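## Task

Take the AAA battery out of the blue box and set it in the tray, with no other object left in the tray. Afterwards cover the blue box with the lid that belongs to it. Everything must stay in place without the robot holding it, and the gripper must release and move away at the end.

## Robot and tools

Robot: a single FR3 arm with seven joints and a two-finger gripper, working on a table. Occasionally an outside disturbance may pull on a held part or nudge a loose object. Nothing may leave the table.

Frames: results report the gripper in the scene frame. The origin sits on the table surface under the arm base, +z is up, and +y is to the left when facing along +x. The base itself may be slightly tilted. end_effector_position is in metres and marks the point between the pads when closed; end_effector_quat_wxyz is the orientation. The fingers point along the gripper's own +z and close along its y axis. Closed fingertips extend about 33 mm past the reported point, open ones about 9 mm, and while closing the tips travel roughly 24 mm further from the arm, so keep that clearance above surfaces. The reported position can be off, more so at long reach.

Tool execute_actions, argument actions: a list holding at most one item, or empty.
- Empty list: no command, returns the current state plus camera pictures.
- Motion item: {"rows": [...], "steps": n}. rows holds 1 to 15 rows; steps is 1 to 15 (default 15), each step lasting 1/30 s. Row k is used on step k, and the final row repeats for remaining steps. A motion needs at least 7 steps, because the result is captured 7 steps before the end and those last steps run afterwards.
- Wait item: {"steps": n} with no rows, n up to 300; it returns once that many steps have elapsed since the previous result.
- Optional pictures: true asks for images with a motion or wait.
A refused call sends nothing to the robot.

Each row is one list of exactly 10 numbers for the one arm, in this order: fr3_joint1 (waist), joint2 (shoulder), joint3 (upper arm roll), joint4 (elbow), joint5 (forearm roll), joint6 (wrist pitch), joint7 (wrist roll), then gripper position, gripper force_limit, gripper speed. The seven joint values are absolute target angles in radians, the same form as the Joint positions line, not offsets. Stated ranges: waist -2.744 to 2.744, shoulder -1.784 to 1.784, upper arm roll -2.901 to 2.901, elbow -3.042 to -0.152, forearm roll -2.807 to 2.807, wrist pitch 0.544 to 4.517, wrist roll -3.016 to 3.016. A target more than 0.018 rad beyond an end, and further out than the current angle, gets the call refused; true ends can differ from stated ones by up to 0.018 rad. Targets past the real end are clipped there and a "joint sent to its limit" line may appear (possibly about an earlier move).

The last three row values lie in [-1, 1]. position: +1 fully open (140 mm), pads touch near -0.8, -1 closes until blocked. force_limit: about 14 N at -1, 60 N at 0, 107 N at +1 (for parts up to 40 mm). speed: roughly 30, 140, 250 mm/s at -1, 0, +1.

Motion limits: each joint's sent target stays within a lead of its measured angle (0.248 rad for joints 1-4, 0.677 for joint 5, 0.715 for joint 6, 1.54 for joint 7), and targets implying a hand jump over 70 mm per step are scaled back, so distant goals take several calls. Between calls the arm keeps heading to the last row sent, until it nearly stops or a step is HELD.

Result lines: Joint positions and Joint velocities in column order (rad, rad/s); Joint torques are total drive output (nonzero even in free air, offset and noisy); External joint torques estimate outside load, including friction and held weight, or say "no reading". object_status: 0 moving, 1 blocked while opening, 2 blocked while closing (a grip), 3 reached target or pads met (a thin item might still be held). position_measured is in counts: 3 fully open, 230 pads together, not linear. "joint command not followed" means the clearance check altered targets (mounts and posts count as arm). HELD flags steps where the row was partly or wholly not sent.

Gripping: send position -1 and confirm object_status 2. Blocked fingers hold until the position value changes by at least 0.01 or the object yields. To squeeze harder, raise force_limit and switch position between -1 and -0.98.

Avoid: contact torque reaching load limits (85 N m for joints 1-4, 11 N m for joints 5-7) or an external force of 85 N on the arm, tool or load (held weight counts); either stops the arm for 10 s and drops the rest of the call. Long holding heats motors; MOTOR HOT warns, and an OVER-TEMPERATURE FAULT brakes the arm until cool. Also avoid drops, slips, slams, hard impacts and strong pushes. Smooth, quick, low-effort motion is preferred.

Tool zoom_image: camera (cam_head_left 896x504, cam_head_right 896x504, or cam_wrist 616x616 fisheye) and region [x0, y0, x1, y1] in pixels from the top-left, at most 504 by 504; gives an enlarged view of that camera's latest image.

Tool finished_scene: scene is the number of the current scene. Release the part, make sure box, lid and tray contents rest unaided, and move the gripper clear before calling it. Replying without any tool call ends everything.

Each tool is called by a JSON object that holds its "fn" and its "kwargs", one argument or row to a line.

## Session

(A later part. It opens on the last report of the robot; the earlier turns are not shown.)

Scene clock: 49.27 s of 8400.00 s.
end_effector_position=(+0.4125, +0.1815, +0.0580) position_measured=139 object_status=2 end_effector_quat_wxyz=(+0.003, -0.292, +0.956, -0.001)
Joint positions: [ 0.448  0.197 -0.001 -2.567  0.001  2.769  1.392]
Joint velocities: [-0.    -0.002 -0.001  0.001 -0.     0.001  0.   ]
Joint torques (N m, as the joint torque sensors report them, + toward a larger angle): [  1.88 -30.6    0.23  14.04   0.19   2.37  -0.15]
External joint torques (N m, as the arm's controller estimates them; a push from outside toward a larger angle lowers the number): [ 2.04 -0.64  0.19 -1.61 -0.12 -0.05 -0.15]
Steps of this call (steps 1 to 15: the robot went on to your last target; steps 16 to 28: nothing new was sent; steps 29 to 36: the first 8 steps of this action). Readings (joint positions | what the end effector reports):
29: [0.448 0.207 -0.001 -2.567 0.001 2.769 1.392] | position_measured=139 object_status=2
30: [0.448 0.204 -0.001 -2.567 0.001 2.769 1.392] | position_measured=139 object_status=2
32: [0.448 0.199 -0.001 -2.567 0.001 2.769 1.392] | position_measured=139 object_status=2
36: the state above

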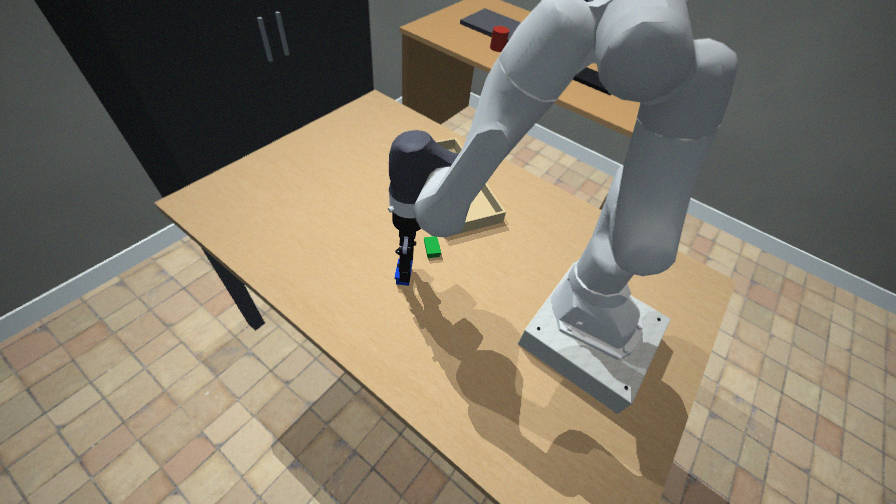

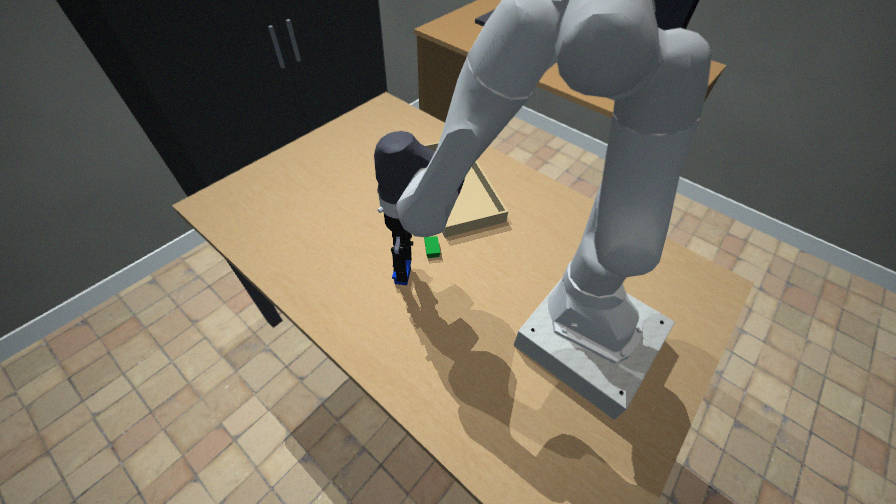

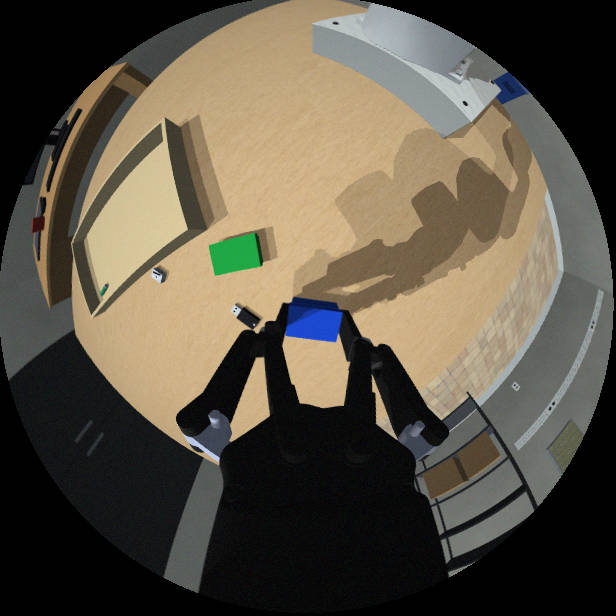

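{"fn": "execute_actions", "kwargs": {
  "actions": [
    {"rows":[[0.45,0.19,0,-2.574,0,2.768,1.39,-1,-0.5,0],[0.45,0.19,0,-2.574,0,2.768,1.39,-1,-0.5,0],[0.45,0.19,0,-2.574,0,2.768,1.39,-1,-0.5,0],[0.45,0.19,0,-2.574,0,2.768,1.39,-1,-0.5,0],[0.45,0.19,0,-2.574,0,2.768,1.39,-1,-0.5,0],[0.45,0.19,0,-2.574,0,2.768,1.39,-1,-0.5,0],[0.45,0.198,0,-2.574,0,2.768,1.39,-1,-0.5,0],[0.45,0.202,0,-2.574,0,2.768,1.39,-1,-0.5,0],[0.45,0.206,0,-2.574,0,2.768,1.39,-1,-0.5,0],[0.45,0.21,0,-2.574,0,2.768,1.39,-1,-0.5,0],[0.45,0.214,0,-2.574,0,2.768,1.39,-1,-0.5,0],[0.45,0.218,0,-2.574,0,2.768,1.39,-1,-0.5,0]],"steps":15}
  ]
}}

{"fn": "execute_actions", "kwargs": {
  "actions": []
}}

{"fn": "zoom_image", "kwargs": {
  "camera": "cam_wrist",
  "region": [240,260,400,370]
}}

{"fn": "zoom_image", "kwargs": {
  "camera": "cam_head_left",
  "region": [375,245,435,295]
}}

Scene clock: 50.37 s of 8400.00 s.
end_effector_position=(+0.4108, +0.1807, +0.0578) position_measured=139 object_status=2 end_effector_quat_wxyz=(+0.002, -0.292, +0.956, -0.001)
Joint positions: [ 0.448  0.194 -0.001 -2.572  0.001  2.769  1.392]
Joint velocities: [-0.     0.061  0.001  0.001 -0.    -0.    -0.   ]
Joint torques (N m, as the joint torque sensors report them, + toward a larger angle): [  1.71 -28.73   0.37  13.2    0.25   2.27  -0.15]
External joint torques (N m, as the arm's controller estimates them; a push from outside toward a larger angle lowers the number): [ 1.84  0.28  0.32 -1.74 -0.06  0.   -0.15]
Steps of this call (steps 1 to 7: the last 7 steps of your previous action; steps 8 to 15: the robot went on to your last target; steps 16 to 25: nothing new was sent; steps 26 to 33: the first 8 steps of this action). Readings (joint positions | what the end effector reports):
26: [0.448 0.196 -0.001 -2.568 0.001 2.769 1.392] | position_measured=139 object_status=2
27: [0.448 0.194 -0.001 -2.570 0.001 2.769 1.392] | position_measured=139 object_status=2
29: [0.448 0.193 -0.001 -2.571 0.001 2.769 1.392] | position_measured=139 object_status=2
33: the state above

Scene clock: 50.60 s of 8400.00 s.
end_effector_position=(+0.4076, +0.1793, +0.0527) position_measured=139 object_status=2 end_effector_quat_wxyz=(-0.003, -0.292, +0.956, -0.002)
Joint positions: [ 0.448  0.206 -0.001 -2.571  0.001  2.77   1.392]
Joint velocities: [-0.001 -0.001  0.001 -0.001 -0.001 -0.    -0.001]
Joint torques (N m, as the joint torque sensors report them, + toward a larger angle): [  1.23 -22.59  -0.45  12.93   0.18   2.15  -0.14]
External joint torques (N m, as the arm's controller estimates them; a push from outside toward a larger angle lowers the number): [ 1.29  7.81 -0.58 -2.67 -0.11 -0.31 -0.14]
Kept back: nothing.
Steps of this call (steps 1 to 7: the last 7 steps of your previous action). Readings (joint positions | what the end effector reports):
1: [0.448 0.196 -0.001 -2.572 0.001 2.769 1.392] | position_measured=139 object_status=2
2: [0.448 0.200 -0.001 -2.572 0.001 2.769 1.392] | position_measured=139 object_status=2
4: [0.448 0.206 -0.001 -2.572 0.001 2.770 1.392] | position_measured=139 object_status=2
7: the state above

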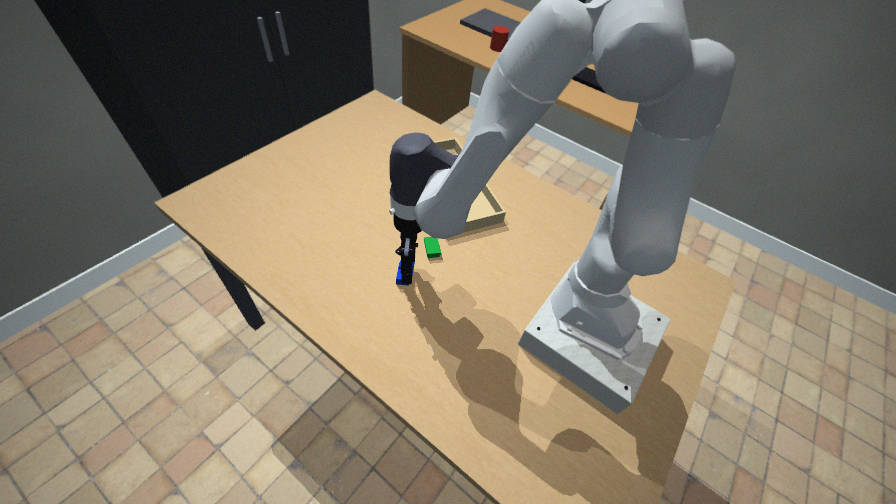

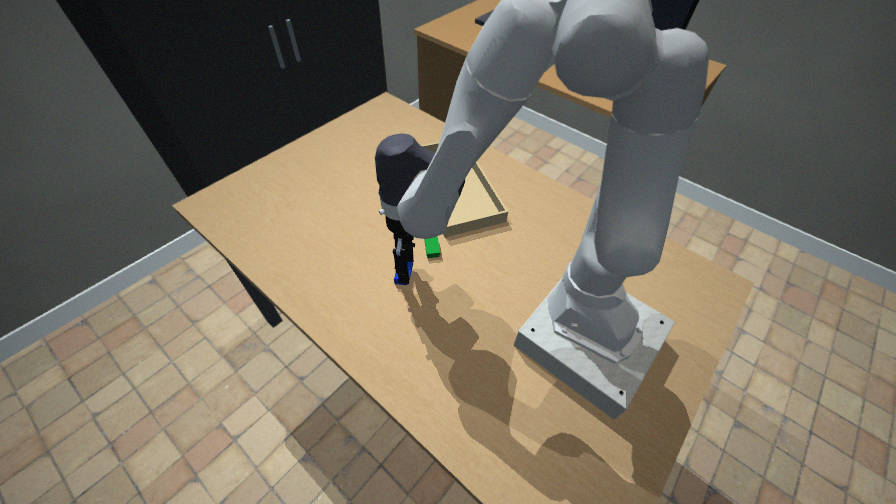

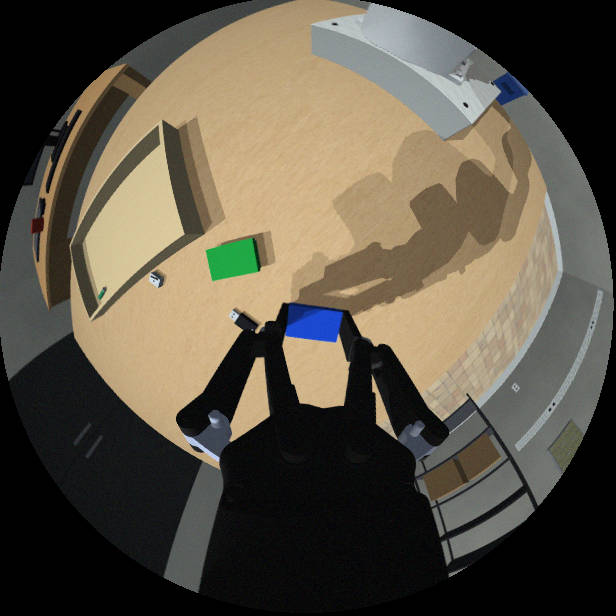

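Region (240, 260, 400, 370) of cam_wrist's 616x616 image, scaled by 3.150, with more detail than that image has; it fills the top 346 rows of this view, and the rest is white.

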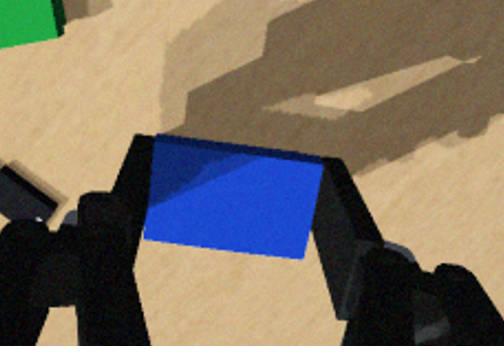

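Region (375, 245, 435, 295) of cam_head_left's 896x504 image, scaled by 8.400, with more detail than that image has.

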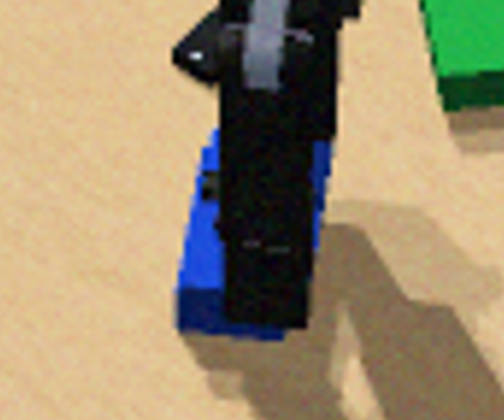

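{"fn": "execute_actions", "kwargs": {
  "actions": [
    {"rows":[[0.45,0.19,0,-2.574,0,2.768,1.39,-1,-0.5,0],[0.45,0.19,0,-2.574,0,2.768,1.39,-1,-0.5,0],[0.45,0.19,0,-2.574,0,2.768,1.39,-1,-0.5,0],[0.45,0.19,0,-2.574,0,2.768,1.39,-1,-0.5,0],[0.45,0.19,0,-2.574,0,2.768,1.39,-1,-0.5,0],[0.45,0.19,0,-2.574,0,2.768,1.39,-1,-0.5,0],[0.45,0.19,0,-2.567,0,2.768,1.39,-1,-0.5,0]],"steps":15}
  ]
}}

{"fn": "execute_actions", "kwargs": {
  "actions": [
    {"rows":[[0.45,0.196,0,-2.567,0,2.768,1.39,-1,-0.5,0],[0.45,0.199,0,-2.567,0,2.768,1.39,-1,-0.5,0],[0.45,0.202,0,-2.567,0,2.768,1.39,-1,-0.5,0],[0.45,0.205,0,-2.567,0,2.768,1.39,-1,-0.5,0],[0.45,0.208,0,-2.567,0,2.768,1.39,-1,-0.5,0],[0.45,0.211,0,-2.567,0,2.768,1.39,-1,-0.5,0],[0.45,0.214,0,-2.567,0,2.768,1.39,-1,-0.5,0],[0.45,0.217,0,-2.567,0,2.768,1.39,-1,-0.5,0],[0.45,0.22,0,-2.567,0,2.768,1.39,-1,-0.5,0]],"steps":15}
  ]
}}

{"fn": "execute_actions", "kwargs": {
  "actions": []
}}

{"fn": "zoom_image", "kwargs": {
  "camera": "cam_wrist",
  "region": [240,260,400,370]
}}

{"fn": "zoom_image", "kwargs": {
  "camera": "cam_head_left",
  "region": [375,245,435,295]
}}

Scene clock: 51.87 s of 8400.00 s.
end_effector_position=(+0.4123, +0.1814, +0.0592) position_measured=139 object_status=2 end_effector_quat_wxyz=(+0.004, -0.292, +0.956, -0.001)
Joint positions: [ 0.448  0.192 -0.001 -2.571  0.001  2.77   1.392]
Joint velocities: [ 0.    -0.001  0.     0.026 -0.001  0.    -0.   ]
Joint torques (N m, as the joint torque sensors report them, + toward a larger angle): [  2.02 -31.33   0.08  15.3    0.31   2.18  -0.21]
External joint torques (N m, as the arm's controller estimates them; a push from outside toward a larger angle lowers the number): [ 2.12 -1.38  0.   -0.31  0.   -0.27 -0.21]
Steps of this call (steps 1 to 30: the robot went on to your last target; steps 31 to 38: the first 8 steps of this action). Readings (joint positions | what the end effector reports):
31: [0.448 0.204 -0.001 -2.572 0.001 2.770 1.392] | position_measured=139 object_status=2
32: [0.448 0.200 -0.001 -2.572 0.001 2.770 1.392] | position_measured=139 object_status=2
34: [0.448 0.194 -0.001 -2.572 0.001 2.770 1.392] | position_measured=139 object_status=2
38: the state above

Scene clock: 52.37 s of 8400.00 s.
end_effector_position=(+0.4086, +0.1797, +0.0526) position_measured=139 object_status=2 end_effector_quat_wxyz=(-0.003, -0.292, +0.956, -0.002)
Joint positions: [ 0.448  0.208 -0.001 -2.568  0.001  2.77   1.392]
Joint velocities: [-0.     0.056 -0.     0.02   0.002  0.028  0.   ]
Joint torques (N m, as the joint torque sensors report them, + toward a larger angle): [  1.9  -27.35   0.18  13.89   0.2    1.44  -0.21]
External joint torques (N m, as the arm's controller estimates them; a push from outside toward a larger angle lowers the number): [ 2.05  4.76  0.04 -2.96 -0.12 -0.9  -0.21]
Steps of this call (steps 1 to 7: the last 7 steps of your previous action; steps 8 to 15: the first 8 steps of this action). Readings (joint positions | what the end effector reports):
8: [0.448 0.192 -0.001 -2.569 0.001 2.770 1.392] | position_measured=139 object_status=2
9: [0.448 0.193 -0.001 -2.569 0.001 2.770 1.392] | position_measured=139 object_status=2
11: [0.448 0.197 -0.001 -2.568 0.001 2.770 1.392] | position_measured=139 object_status=2
15: the state above

Scene clock: 52.60 s of 8400.00 s.
end_effector_position=(+0.4098, +0.1802, +0.0527) position_measured=139 object_status=2 end_effector_quat_wxyz=(-0.002, -0.292, +0.956, -0.002)
Joint positions: [ 0.448  0.21  -0.001 -2.565  0.001  2.77   1.392]
Joint velocities: [ 0.     0.001 -0.     0.002 -0.001 -0.    -0.   ]
Joint torques (N m, as the joint torque sensors report them, + toward a larger angle): [  1.01 -24.63  -0.23  13.08   0.13   2.22  -0.21]
External joint torques (N m, as the arm's controller estimates them; a push from outside toward a larger angle lowers the number): [ 1.1   5.66 -0.34 -2.42 -0.16 -0.19 -0.21]
Kept back: nothing.
Steps of this call (steps 1 to 7: the last 7 steps of your previous action). Readings (joint positions | what the end effector reports):
1: [0.448 0.209 -0.001 -2.567 0.001 2.770 1.392] | position_measured=139 object_status=2
2: [0.448 0.209 -0.001 -2.566 0.001 2.770 1.392] | position_measured=139 object_status=2
4: [0.448 0.210 -0.001 -2.565 0.001 2.770 1.392] | position_measured=139 object_status=2
7: the state above

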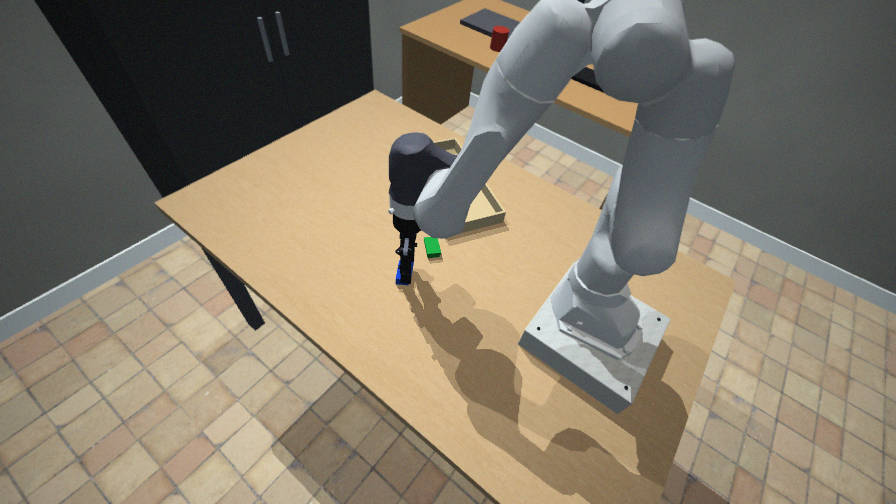

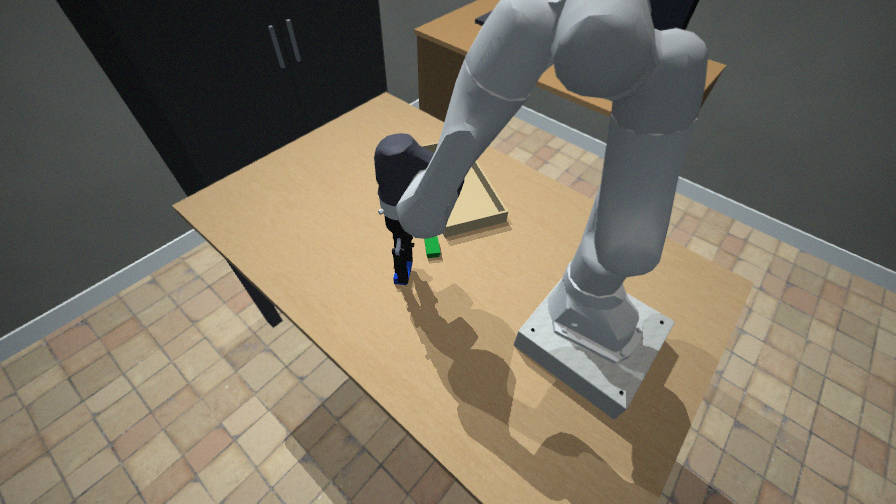

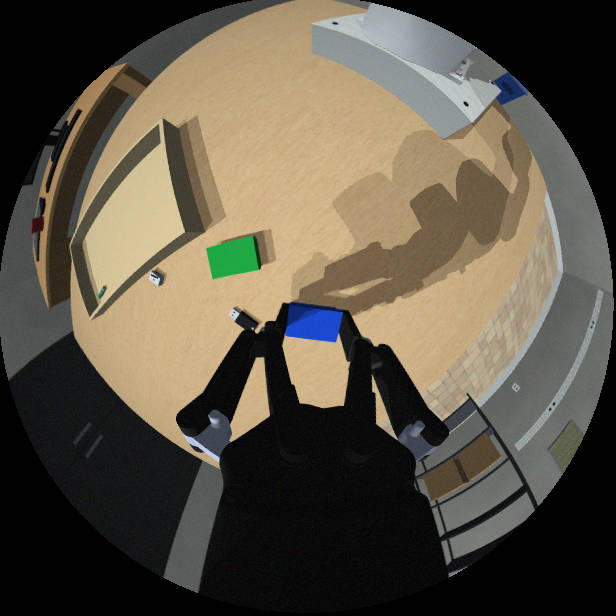

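Region (240, 260, 400, 370) of cam_wrist's 616x616 image, scaled by 3.150, with more detail than that image has; it fills the top 346 rows of this view, and the rest is white.

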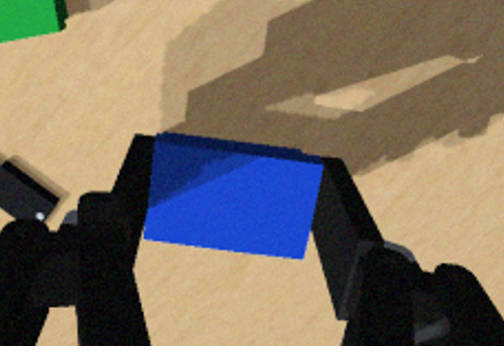

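Region (375, 245, 435, 295) of cam_head_left's 896x504 image, scaled by 8.400, with more detail than that image has.

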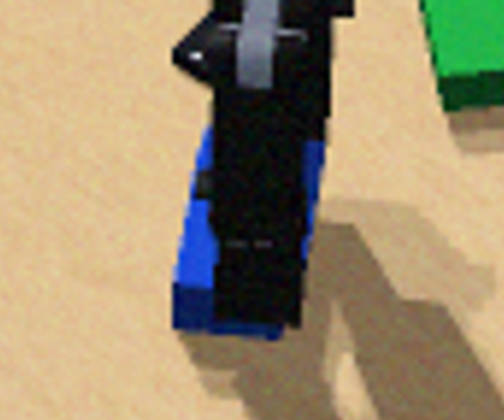

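{"fn": "execute_actions", "kwargs": {
  "actions": [
    {"rows":[[0.45,0.188,0,-2.567,0,2.768,1.39,-1,-0.5,0],[0.45,0.188,0,-2.567,0,2.768,1.39,-1,-0.5,0],[0.45,0.188,0,-2.567,0,2.768,1.39,-1,-0.5,0],[0.45,0.188,0,-2.567,0,2.768,1.39,-1,-0.5,0],[0.45,0.188,0,-2.567,0,2.768,1.39,-1,-0.5,0],[0.45,0.188,0,-2.567,0,2.768,1.39,-1,-0.5,0],[0.45,0.188,0,-2.567,0,2.768,1.39,-1,-0.5,0],[0.45,0.188,0,-2.56,0,2.768,1.39,-1,-0.5,0]],"steps":15}
  ]
}}

{"fn": "execute_actions", "kwargs": {
  "actions": [
    {"rows":[[0.45,0.192,0,-2.56,0,2.768,1.39,-1,-0.5,0],[0.45,0.195,0,-2.56,0,2.768,1.39,-1,-0.5,0],[0.45,0.198,0,-2.56,0,2.768,1.39,-1,-0.5,0],[0.45,0.201,0,-2.56,0,2.768,1.39,-1,-0.5,0],[0.45,0.204,0,-2.56,0,2.768,1.39,-1,-0.5,0],[0.45,0.207,0,-2.56,0,2.768,1.39,-1,-0.5,0],[0.45,0.21,0,-2.56,0,2.768,1.39,-1,-0.5,0],[0.45,0.213,0,-2.56,0,2.768,1.39,-1,-0.5,0],[0.45,0.216,0,-2.56,0,2.768,1.39,-1,-0.5,0],[0.45,0.219,0,-2.56,0,2.768,1.39,-1,-0.5,0],[0.45,0.222,0,-2.56,0,2.768,1.39,-1,-0.5,0],[0.45,0.225,0,-2.56,0,2.768,1.39,-1,-0.5,0]],"steps":15}
  ]
}}

{"fn": "execute_actions", "kwargs": {
  "actions": []
}}

{"fn": "zoom_image", "kwargs": {
  "camera": "cam_wrist",
  "region": [240,260,400,370]
}}

{"fn": "zoom_image", "kwargs": {
  "camera": "cam_head_left",
  "region": [375,245,435,295]
}}

Scene clock: 54.57 s of 8400.00 s.
end_effector_position=(+0.4158, +0.1829, +0.0617) position_measured=139 object_status=2 end_effector_quat_wxyz=(+0.007, -0.292, +0.956, -0.001)
Joint positions: [ 0.448  0.19  -0.001 -2.566  0.001  2.77   1.392]
Joint velocities: [-0.001  0.001  0.001  0.032 -0.    -0.001  0.   ]
Joint torques (N m, as the joint torque sensors report them, + toward a larger angle): [  1.39 -30.9    0.    16.34   0.21   2.37  -0.25]
External joint torques (N m, as the arm's controller estimates them; a push from outside toward a larger angle lowers the number): [ 1.49 -0.55 -0.08 -0.39 -0.11 -0.16 -0.24]
Steps of this call (steps 1 to 15: the robot went on to your last target; steps 16 to 51: nothing new was sent; steps 52 to 59: the first 8 steps of this action). Readings (joint positions | what the end effector reports):
52: [0.448 0.207 -0.001 -2.566 0.001 2.770 1.392] | position_measured=139 object_status=2
53: [0.448 0.202 -0.001 -2.566 0.001 2.770 1.392] | position_measured=139 object_status=2
55: [0.448 0.194 -0.001 -2.566 0.001 2.770 1.392] | position_measured=139 object_status=2
59: the state above

Scene clock: 55.07 s of 8400.00 s.
end_effector_position=(+0.4136, +0.1819, +0.0563) position_measured=139 object_status=2 end_effector_quat_wxyz=(+0.002, -0.292, +0.956, -0.001)
Joint positions: [ 0.448  0.205 -0.001 -2.561  0.001  2.77   1.392]
Joint velocities: [ 0.001  0.092 -0.001 -0.001 -0.001  0.     0.001]
Joint torques (N m, as the joint torque sensors report them, + toward a larger angle): [  0.8  -29.26   1.13  15.52   0.17   2.26  -0.14]
External joint torques (N m, as the arm's controller estimates them; a push from outside toward a larger angle lowers the number): [ 0.92  1.37  1.05 -0.1  -0.14 -0.16 -0.14]
Steps of this call (steps 1 to 7: the last 7 steps of your previous action; steps 8 to 15: the first 8 steps of this action). Readings (joint positions | what the end effector reports):
8: [0.448 0.190 -0.001 -2.562 0.001 2.770 1.392] | position_measured=139 object_status=2
9: [0.448 0.190 -0.001 -2.562 0.001 2.770 1.392] | position_measured=139 object_status=2
11: [0.448 0.193 -0.001 -2.561 0.001 2.770 1.392] | position_measured=139 object_status=2
15: the state above

Scene clock: 55.30 s of 8400.00 s.
end_effector_position=(+0.4122, +0.1813, +0.0527) position_measured=139 object_status=2 end_effector_quat_wxyz=(-0.001, -0.292, +0.956, -0.002)
Joint positions: [ 0.448  0.214 -0.001 -2.558  0.001  2.77   1.392]
Joint velocities: [ 0.001  0.005 -0.     0.008  0.002 -0.001 -0.001]
Joint torques (N m, as the joint torque sensors report them, + toward a larger angle): [  1.56 -25.17   0.32  13.98   0.26   2.17  -0.21]
External joint torques (N m, as the arm's controller estimates them; a push from outside toward a larger angle lowers the number): [ 1.64  5.16  0.2  -1.3  -0.04 -0.2  -0.21]
Kept back: nothing.
Steps of this call (steps 1 to 7: the last 7 steps of your previous action). Readings (joint positions | what the end effector reports):
1: [0.448 0.208 -0.001 -2.561 0.001 2.770 1.392] | position_measured=139 object_status=2
2: [0.448 0.211 -0.001 -2.561 0.001 2.770 1.392] | position_measured=139 object_status=2
4: [0.448 0.213 -0.001 -2.560 0.001 2.770 1.392] | position_measured=139 object_status=2
7: the state above

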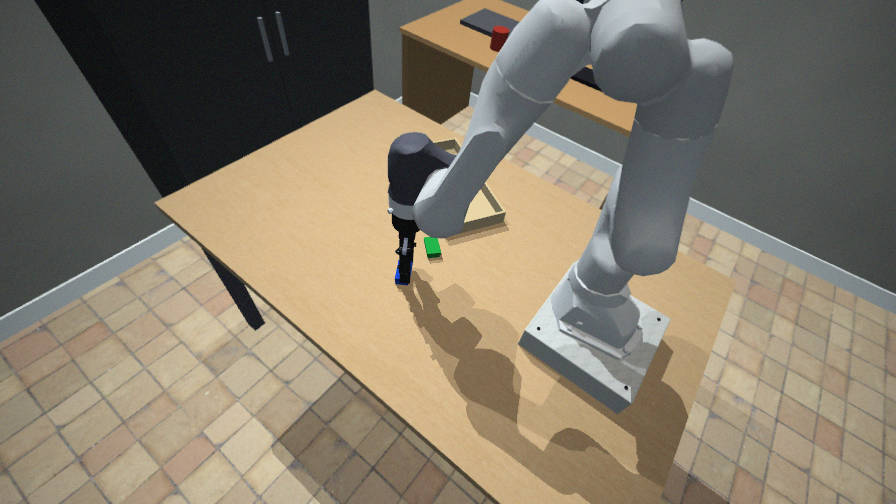

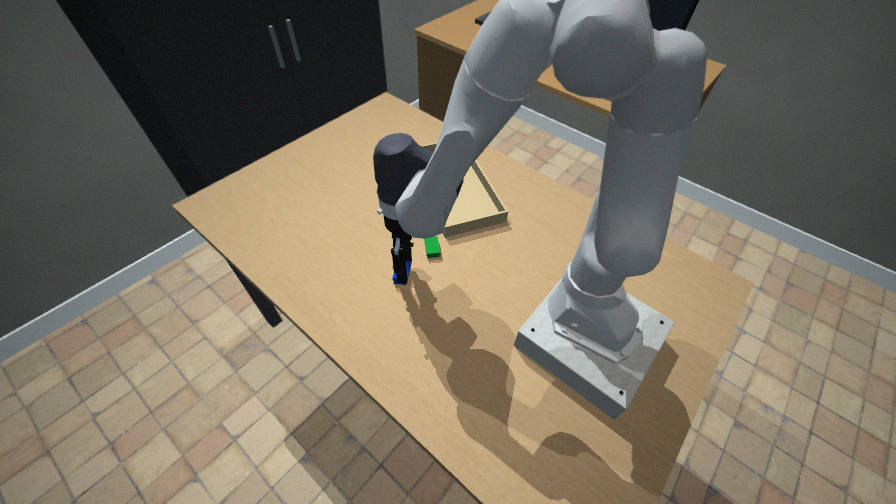

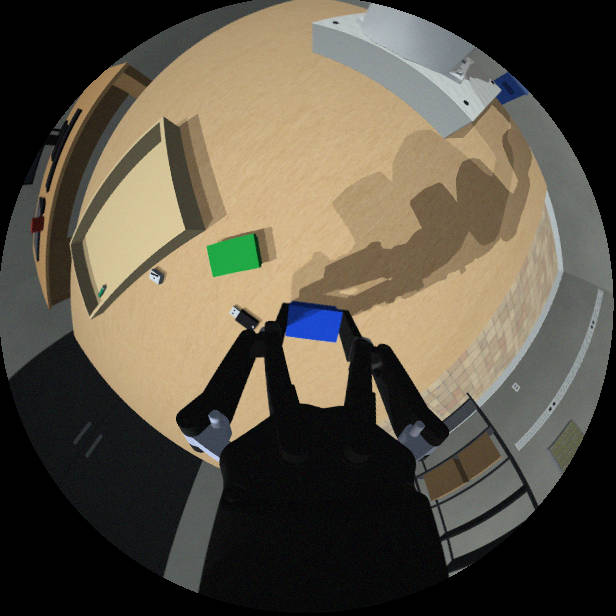

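Region (240, 260, 400, 370) of cam_wrist's 616x616 image, scaled by 3.150, with more detail than that image has; it fills the top 346 rows of this view, and the rest is white.

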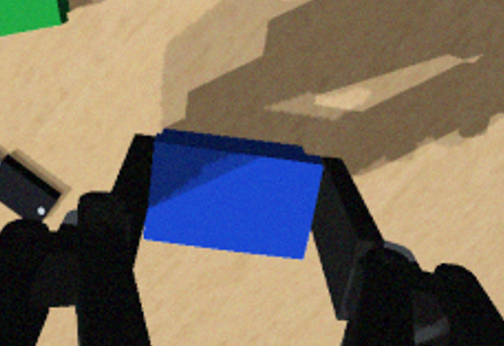

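Region (375, 245, 435, 295) of cam_head_left's 896x504 image, scaled by 8.400, with more detail than that image has.

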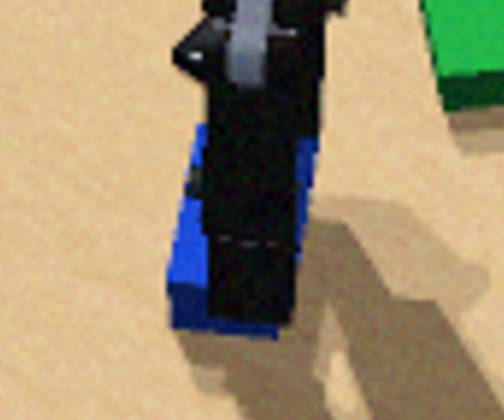

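{"fn": "execute_actions", "kwargs": {
  "actions": [
    {"rows":[[0.45,0.192,0,-2.56,0,2.768,1.39,-1,-0.5,0],[0.45,0.192,0,-2.56,0,2.768,1.39,-1,-0.5,0],[0.45,0.192,0,-2.56,0,2.768,1.39,-1,-0.5,0],[0.45,0.192,0,-2.56,0,2.768,1.39,-1,-0.5,0],[0.45,0.192,0,-2.56,0,2.768,1.39,-1,-0.5,0],[0.45,0.192,0,-2.56,0,2.768,1.39,-1,-0.5,0],[0.45,0.192,0,-2.56,0,2.768,1.39,-1,-0.5,0],[0.445,0.192,0,-2.56,0,2.768,1.42,-1,-0.5,0]],"steps":15}
  ]
}}

{"fn": "execute_actions", "kwargs": {
  "actions": [
    {"rows":[[0.445,0.195,0,-2.56,0,2.768,1.42,-1,-0.5,0],[0.445,0.198,0,-2.56,0,2.768,1.42,-1,-0.5,0],[0.445,0.201,0,-2.56,0,2.768,1.42,-1,-0.5,0],[0.445,0.204,0,-2.56,0,2.768,1.42,-1,-0.5,0],[0.445,0.207,0,-2.56,0,2.768,1.42,-1,-0.5,0],[0.445,0.21,0,-2.56,0,2.768,1.42,-1,-0.5,0],[0.445,0.213,0,-2.56,0,2.768,1.42,-1,-0.5,0],[0.445,0.216,0,-2.56,0,2.768,1.42,-1,-0.5,0],[0.445,0.219,0,-2.56,0,2.768,1.42,-1,-0.5,0],[0.445,0.222,0,-2.56,0,2.768,1.42,-1,-0.5,0],[0.445,0.225,0,-2.56,0,2.768,1.42,-1,-0.5,0]],"steps":15}
  ]
}}

{"fn": "execute_actions", "kwargs": {
  "actions": []
}}

{"fn": "zoom_image", "kwargs": {
  "camera": "cam_wrist",
  "region": [240,260,400,370]
}}

{"fn": "zoom_image", "kwargs": {
  "camera": "cam_head_left",
  "region": [375,245,435,295]
}}

Scene clock: 56.53 s of 8400.00 s.
end_effector_position=(+0.4182, +0.1840, +0.0619) position_measured=139 object_status=2 end_effector_quat_wxyz=(+0.009, -0.291, +0.957, -0.000)
Joint positions: [ 0.448  0.193 -0.001 -2.559  0.001  2.769  1.394]
Joint velocities: [-0.002 -0.002 -0.     0.001  0.001  0.001  0.075]
Joint torques (N m, as the joint torque sensors report them, + toward a larger angle): [ -1.26 -30.23   0.37  14.23   0.15   2.3    0.12]
External joint torques (N m, as the arm's controller estimates them; a push from outside toward a larger angle lowers the number): [-0.6  -0.34  0.32 -1.49 -0.17 -0.12  0.08]
Steps of this call (steps 1 to 29: the robot went on to your last target; steps 30 to 37: the first 8 steps of this action). Readings (joint positions | what the end effector reports):
30: [0.448 0.212 -0.001 -2.559 0.001 2.770 1.392] | position_measured=139 object_status=2
31: [0.448 0.207 -0.001 -2.559 0.001 2.769 1.392] | position_measured=139 object_status=2
33: [0.448 0.198 -0.001 -2.559 0.001 2.769 1.392] | position_measured=139 object_status=2
37: the state above

Scene clock: 57.03 s of 8400.00 s.
end_effector_position=(+0.4138, +0.1818, +0.0555) position_measured=139 object_status=2 end_effector_quat_wxyz=(+0.002, -0.282, +0.959, -0.001)
Joint positions: [ 0.448  0.208 -0.001 -2.559  0.001  2.769  1.412]
Joint velocities: [-0.     0.092 -0.     0.001  0.     0.001  0.015]
Joint torques (N m, as the joint torque sensors report them, + toward a larger angle): [ -0.63 -28.99   0.21  13.85   0.22   2.15   0.13]
External joint torques (N m, as the arm's controller estimates them; a push from outside toward a larger angle lowers the number): [-0.58  1.67  0.07 -1.79 -0.08 -0.28  0.13]
Steps of this call (steps 1 to 7: the last 7 steps of your previous action; steps 8 to 15: the first 8 steps of this action). Readings (joint positions | what the end effector reports):
8: [0.448 0.193 -0.001 -2.559 0.001 2.769 1.407] | position_measured=139 object_status=2
9: [0.448 0.194 -0.001 -2.559 0.001 2.769 1.408] | position_measured=139 object_status=2
11: [0.448 0.197 -0.001 -2.559 0.001 2.769 1.410] | position_measured=139 object_status=2
15: the state above

Scene clock: 57.27 s of 8400.00 s.
end_effector_position=(+0.4124, +0.1811, +0.0527) position_measured=139 object_status=2 end_effector_quat_wxyz=(-0.001, -0.281, +0.960, -0.002)
Joint positions: [ 0.447  0.215 -0.001 -2.558  0.001  2.77   1.414]
Joint velocities: [-0.001  0.001 -0.     0.002  0.001  0.     0.005]
Joint torques (N m, as the joint torque sensors report them, + toward a larger angle): [ -0.75 -23.87  -0.14  13.54   0.2    2.15   0.01]
External joint torques (N m, as the arm's controller estimates them; a push from outside toward a larger angle lowers the number): [-0.64  6.61 -0.24 -1.99 -0.1  -0.27  0.02]
Kept back: nothing.
Steps of this call (steps 1 to 7: the last 7 steps of your previous action). Readings (joint positions | what the end effector reports):
1: [0.448 0.211 -0.001 -2.559 0.001 2.769 1.413] | position_measured=139 object_status=2
2: [0.448 0.214 -0.001 -2.559 0.001 2.769 1.413] | position_measured=139 object_status=2
4: [0.447 0.214 -0.001 -2.558 0.001 2.770 1.414] | position_measured=139 object_status=2
7: the state above

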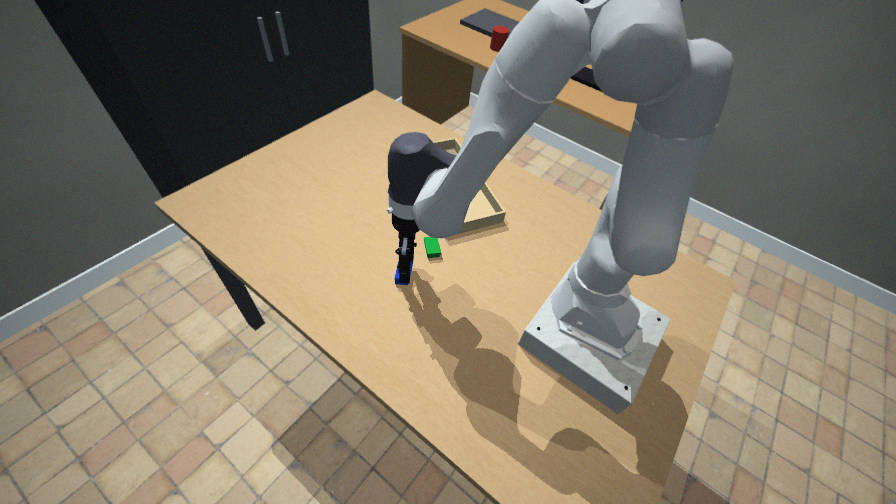

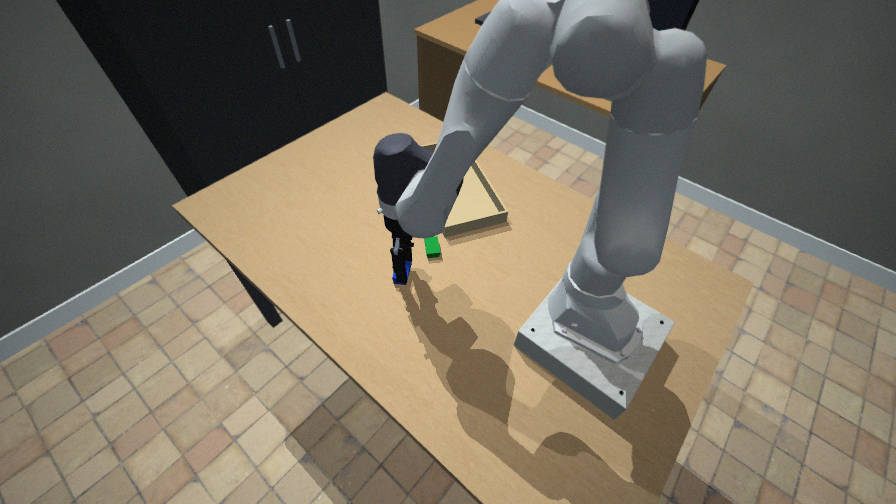

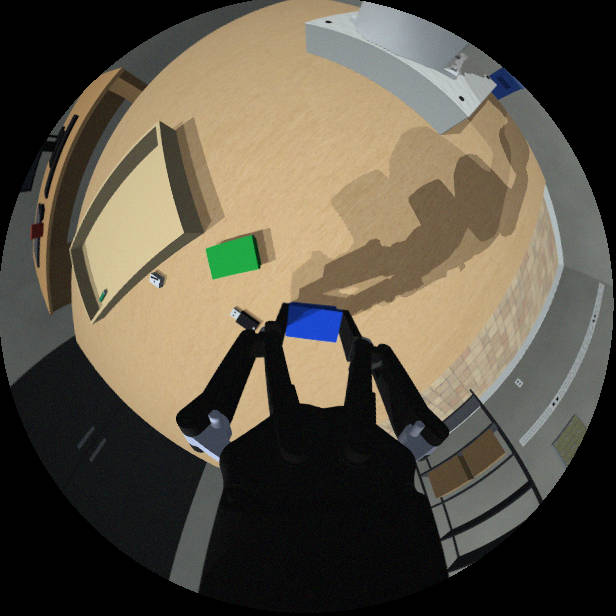

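Region (240, 260, 400, 370) of cam_wrist's 616x616 image, scaled by 3.150, with more detail than that image has; it fills the top 346 rows of this view, and the rest is white.

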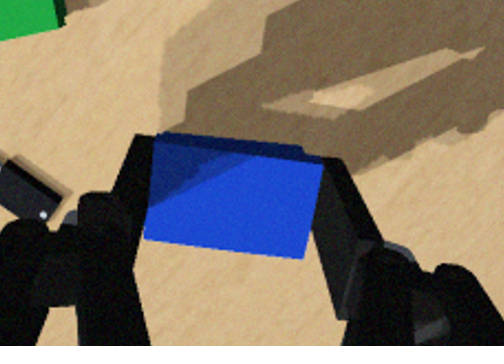

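Region (375, 245, 435, 295) of cam_head_left's 896x504 image, scaled by 8.400, with more detail than that image has.

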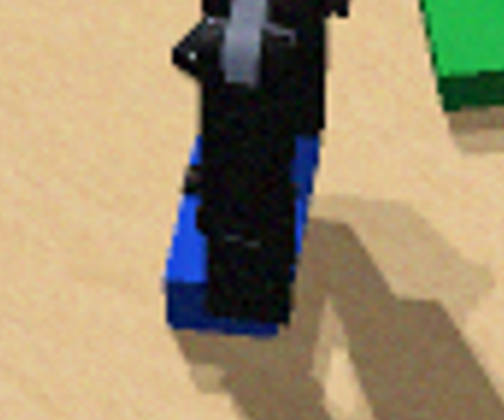

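{"fn": "execute_actions", "kwargs": {
  "actions": [
    {"rows":[[0.445,0.192,0,-2.556,0,2.768,1.42,-1,-0.5,0],[0.445,0.192,0,-2.556,0,2.768,1.42,-1,-0.5,0],[0.445,0.192,0,-2.556,0,2.768,1.42,-1,-0.5,0],[0.445,0.192,0,-2.556,0,2.768,1.42,-1,-0.5,0],[0.445,0.192,0,-2.556,0,2.768,1.42,-1,-0.5,0],[0.445,0.192,0,-2.556,0,2.768,1.42,-1,-0.5,0],[0.445,0.192,0,-2.554,0,2.768,1.398,-1,-0.5,0]],"steps":15}
  ]
}}

{"fn": "execute_actions", "kwargs": {
  "actions": [
    {"rows":[[0.445,0.195,0,-2.554,0,2.768,1.398,-1,-0.5,0],[0.445,0.198,0,-2.554,0,2.768,1.398,-1,-0.5,0],[0.445,0.201,0,-2.554,0,2.768,1.398,-1,-0.5,0],[0.445,0.204,0,-2.554,0,2.768,1.398,-1,-0.5,0],[0.445,0.207,0,-2.554,0,2.768,1.398,-1,-0.5,0],[0.445,0.21,0,-2.554,0,2.768,1.398,-1,-0.5,0],[0.445,0.213,0,-2.554,0,2.768,1.398,-1,-0.5,0],[0.445,0.216,0,-2.554,0,2.768,1.398,-1,-0.5,0],[0.445,0.219,0,-2.554,0,2.768,1.398,-1,-0.5,0],[0.445,0.222,0,-2.554,0,2.768,1.398,-1,-0.5,0],[0.445,0.226,0,-2.554,0,2.768,1.398,-1,-0.5,0],[0.445,0.23,0,-2.554,0,2.768,1.398,-1,-0.5,0]],"steps":15}
  ]
}}

{"fn": "execute_actions", "kwargs": {
  "actions": []
}}

{"fn": "zoom_image", "kwargs": {
  "camera": "cam_wrist",
  "region": [240,260,400,370]
}}

{"fn": "zoom_image", "kwargs": {
  "camera": "cam_head_left",
  "region": [375,245,435,295]
}}

Scene clock: 58.63 s of 8400.00 s.
end_effector_position=(+0.4201, +0.1845, +0.0628) position_measured=139 object_status=2 end_effector_quat_wxyz=(+0.010, -0.281, +0.960, -0.000)
Joint positions: [ 0.447  0.193 -0.001 -2.556  0.001  2.769  1.413]
Joint velocities: [ 0.001 -0.003 -0.001  0.009  0.     0.001 -0.041]
Joint torques (N m, as the joint torque sensors report them, + toward a larger angle): [ -1.18 -30.65   0.57  15.42   0.27   2.35  -0.24]
External joint torques (N m, as the arm's controller estimates them; a push from outside toward a larger angle lowers the number): [-1.07 -0.62  0.5  -0.41 -0.05 -0.08 -0.24]
Steps of this call (steps 1 to 15: the robot went on to your last target; steps 16 to 33: nothing new was sent; steps 34 to 41: the first 8 steps of this action). Readings (joint positions | what the end effector reports):
34: [0.447 0.212 -0.001 -2.558 0.001 2.769 1.415] | position_measured=139 object_status=2
35: [0.447 0.207 -0.001 -2.558 0.001 2.769 1.415] | position_measured=139 object_status=2
37: [0.447 0.198 -0.001 -2.557 0.001 2.769 1.416] | position_measured=139 object_status=2
41: the state above

Scene clock: 59.13 s of 8400.00 s.
end_effector_position=(+0.4162, +0.1828, +0.0567) position_measured=139 object_status=2 end_effector_quat_wxyz=(+0.004, -0.286, +0.958, -0.001)
Joint positions: [ 0.447  0.208 -0.001 -2.555  0.001  2.769  1.404]
Joint velocities: [ 0.     0.091  0.     0.001 -0.    -0.001 -0.008]
Joint torques (N m, as the joint torque sensors report them, + toward a larger angle): [ -0.14 -29.58   0.18  15.55   0.2    2.42  -0.26]
External joint torques (N m, as the arm's controller estimates them; a push from outside toward a larger angle lowers the number): [-0.02  1.22  0.1  -0.16 -0.11 -0.01 -0.26]
Steps of this call (steps 1 to 7: the last 7 steps of your previous action; steps 8 to 15: the first 8 steps of this action). Readings (joint positions | what the end effector reports):
8: [0.447 0.193 -0.001 -2.556 0.001 2.769 1.406] | position_measured=139 object_status=2
9: [0.447 0.194 -0.001 -2.556 0.001 2.769 1.406] | position_measured=139 object_status=2
11: [0.447 0.197 -0.001 -2.555 0.001 2.769 1.405] | position_measured=139 object_status=2
15: the state above

Scene clock: 59.37 s of 8400.00 s.
end_effector_position=(+0.4149, +0.1825, +0.0522) position_measured=139 object_status=2 end_effector_quat_wxyz=(+0.000, -0.287, +0.958, -0.001)
Joint positions: [ 0.447  0.221 -0.    -2.552  0.001  2.772  1.402]
Joint velocities: [ 0.001  0.015  0.     0.01   0.002  0.012 -0.005]
Joint torques (N m, as the joint torque sensors report them, + toward a larger angle): [ -1.   -24.67   0.37  12.22   0.18   1.54  -0.31]
External joint torques (N m, as the arm's controller estimates them; a push from outside toward a larger angle lowers the number): [-0.96  6.24  0.22 -3.4  -0.11 -0.85 -0.31]
Kept back: nothing.
Steps of this call (steps 1 to 7: the last 7 steps of your previous action). Readings (joint positions | what the end effector reports):
1: [0.447 0.211 -0.001 -2.555 0.001 2.769 1.403] | position_measured=139 object_status=2
2: [0.447 0.214 -0.001 -2.555 0.001 2.769 1.403] | position_measured=139 object_status=2
4: [0.447 0.219 -0.001 -2.554 0.001 2.771 1.403] | position_measured=139 object_status=2
7: the state above

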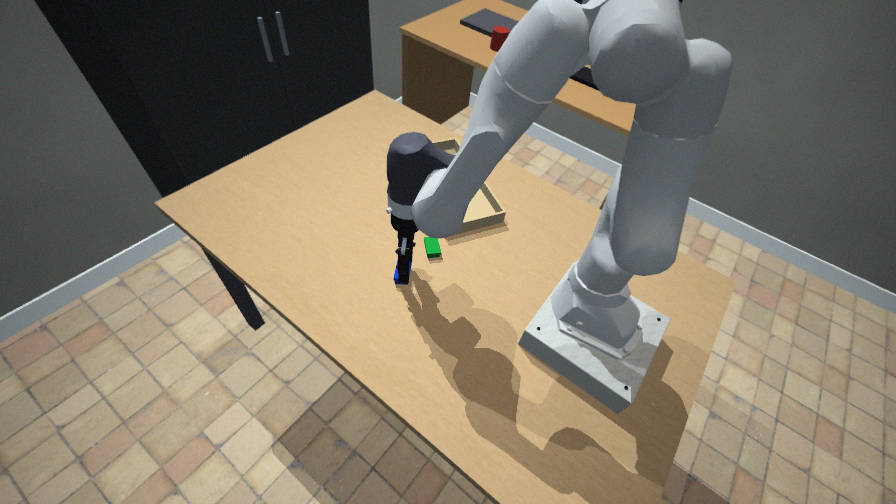

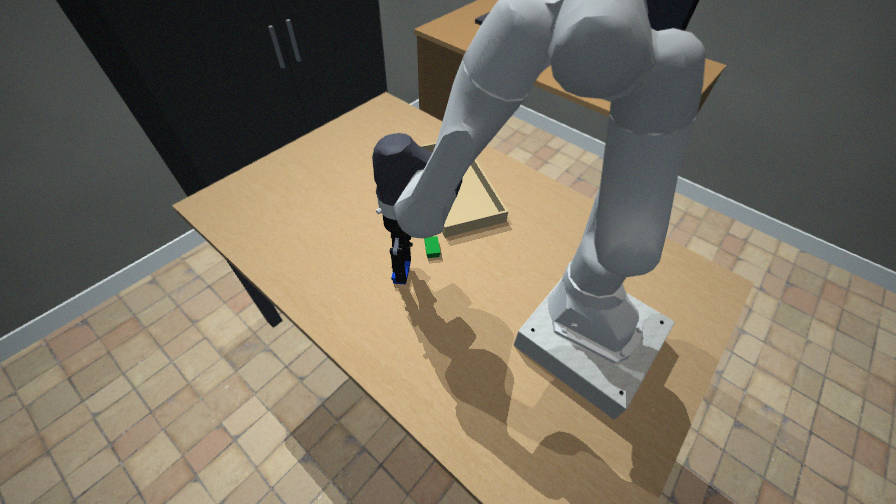

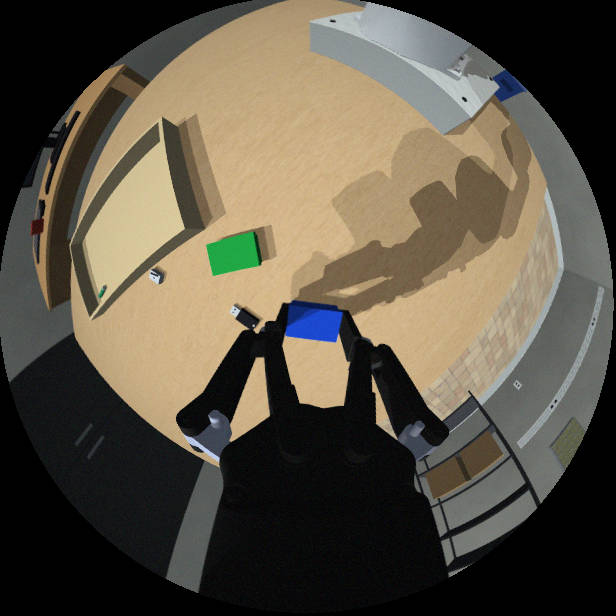

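Region (240, 260, 400, 370) of cam_wrist's 616x616 image, scaled by 3.150, with more detail than that image has; it fills the top 346 rows of this view, and the rest is white.

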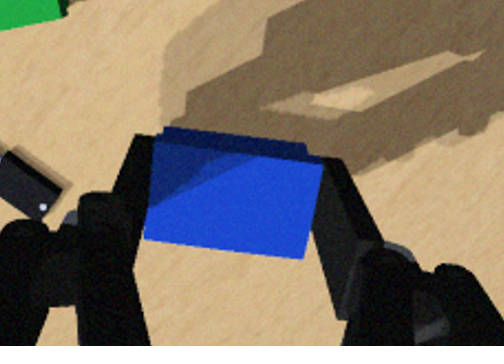

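Region (375, 245, 435, 295) of cam_head_left's 896x504 image, scaled by 8.400, with more detail than that image has.

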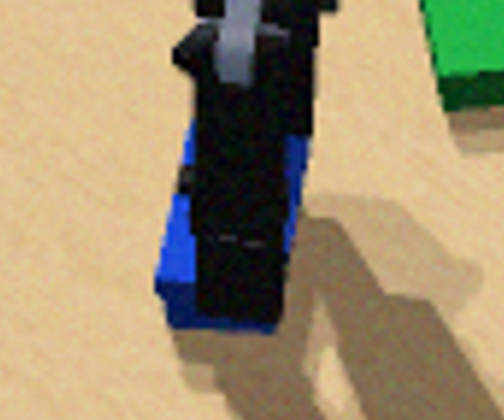

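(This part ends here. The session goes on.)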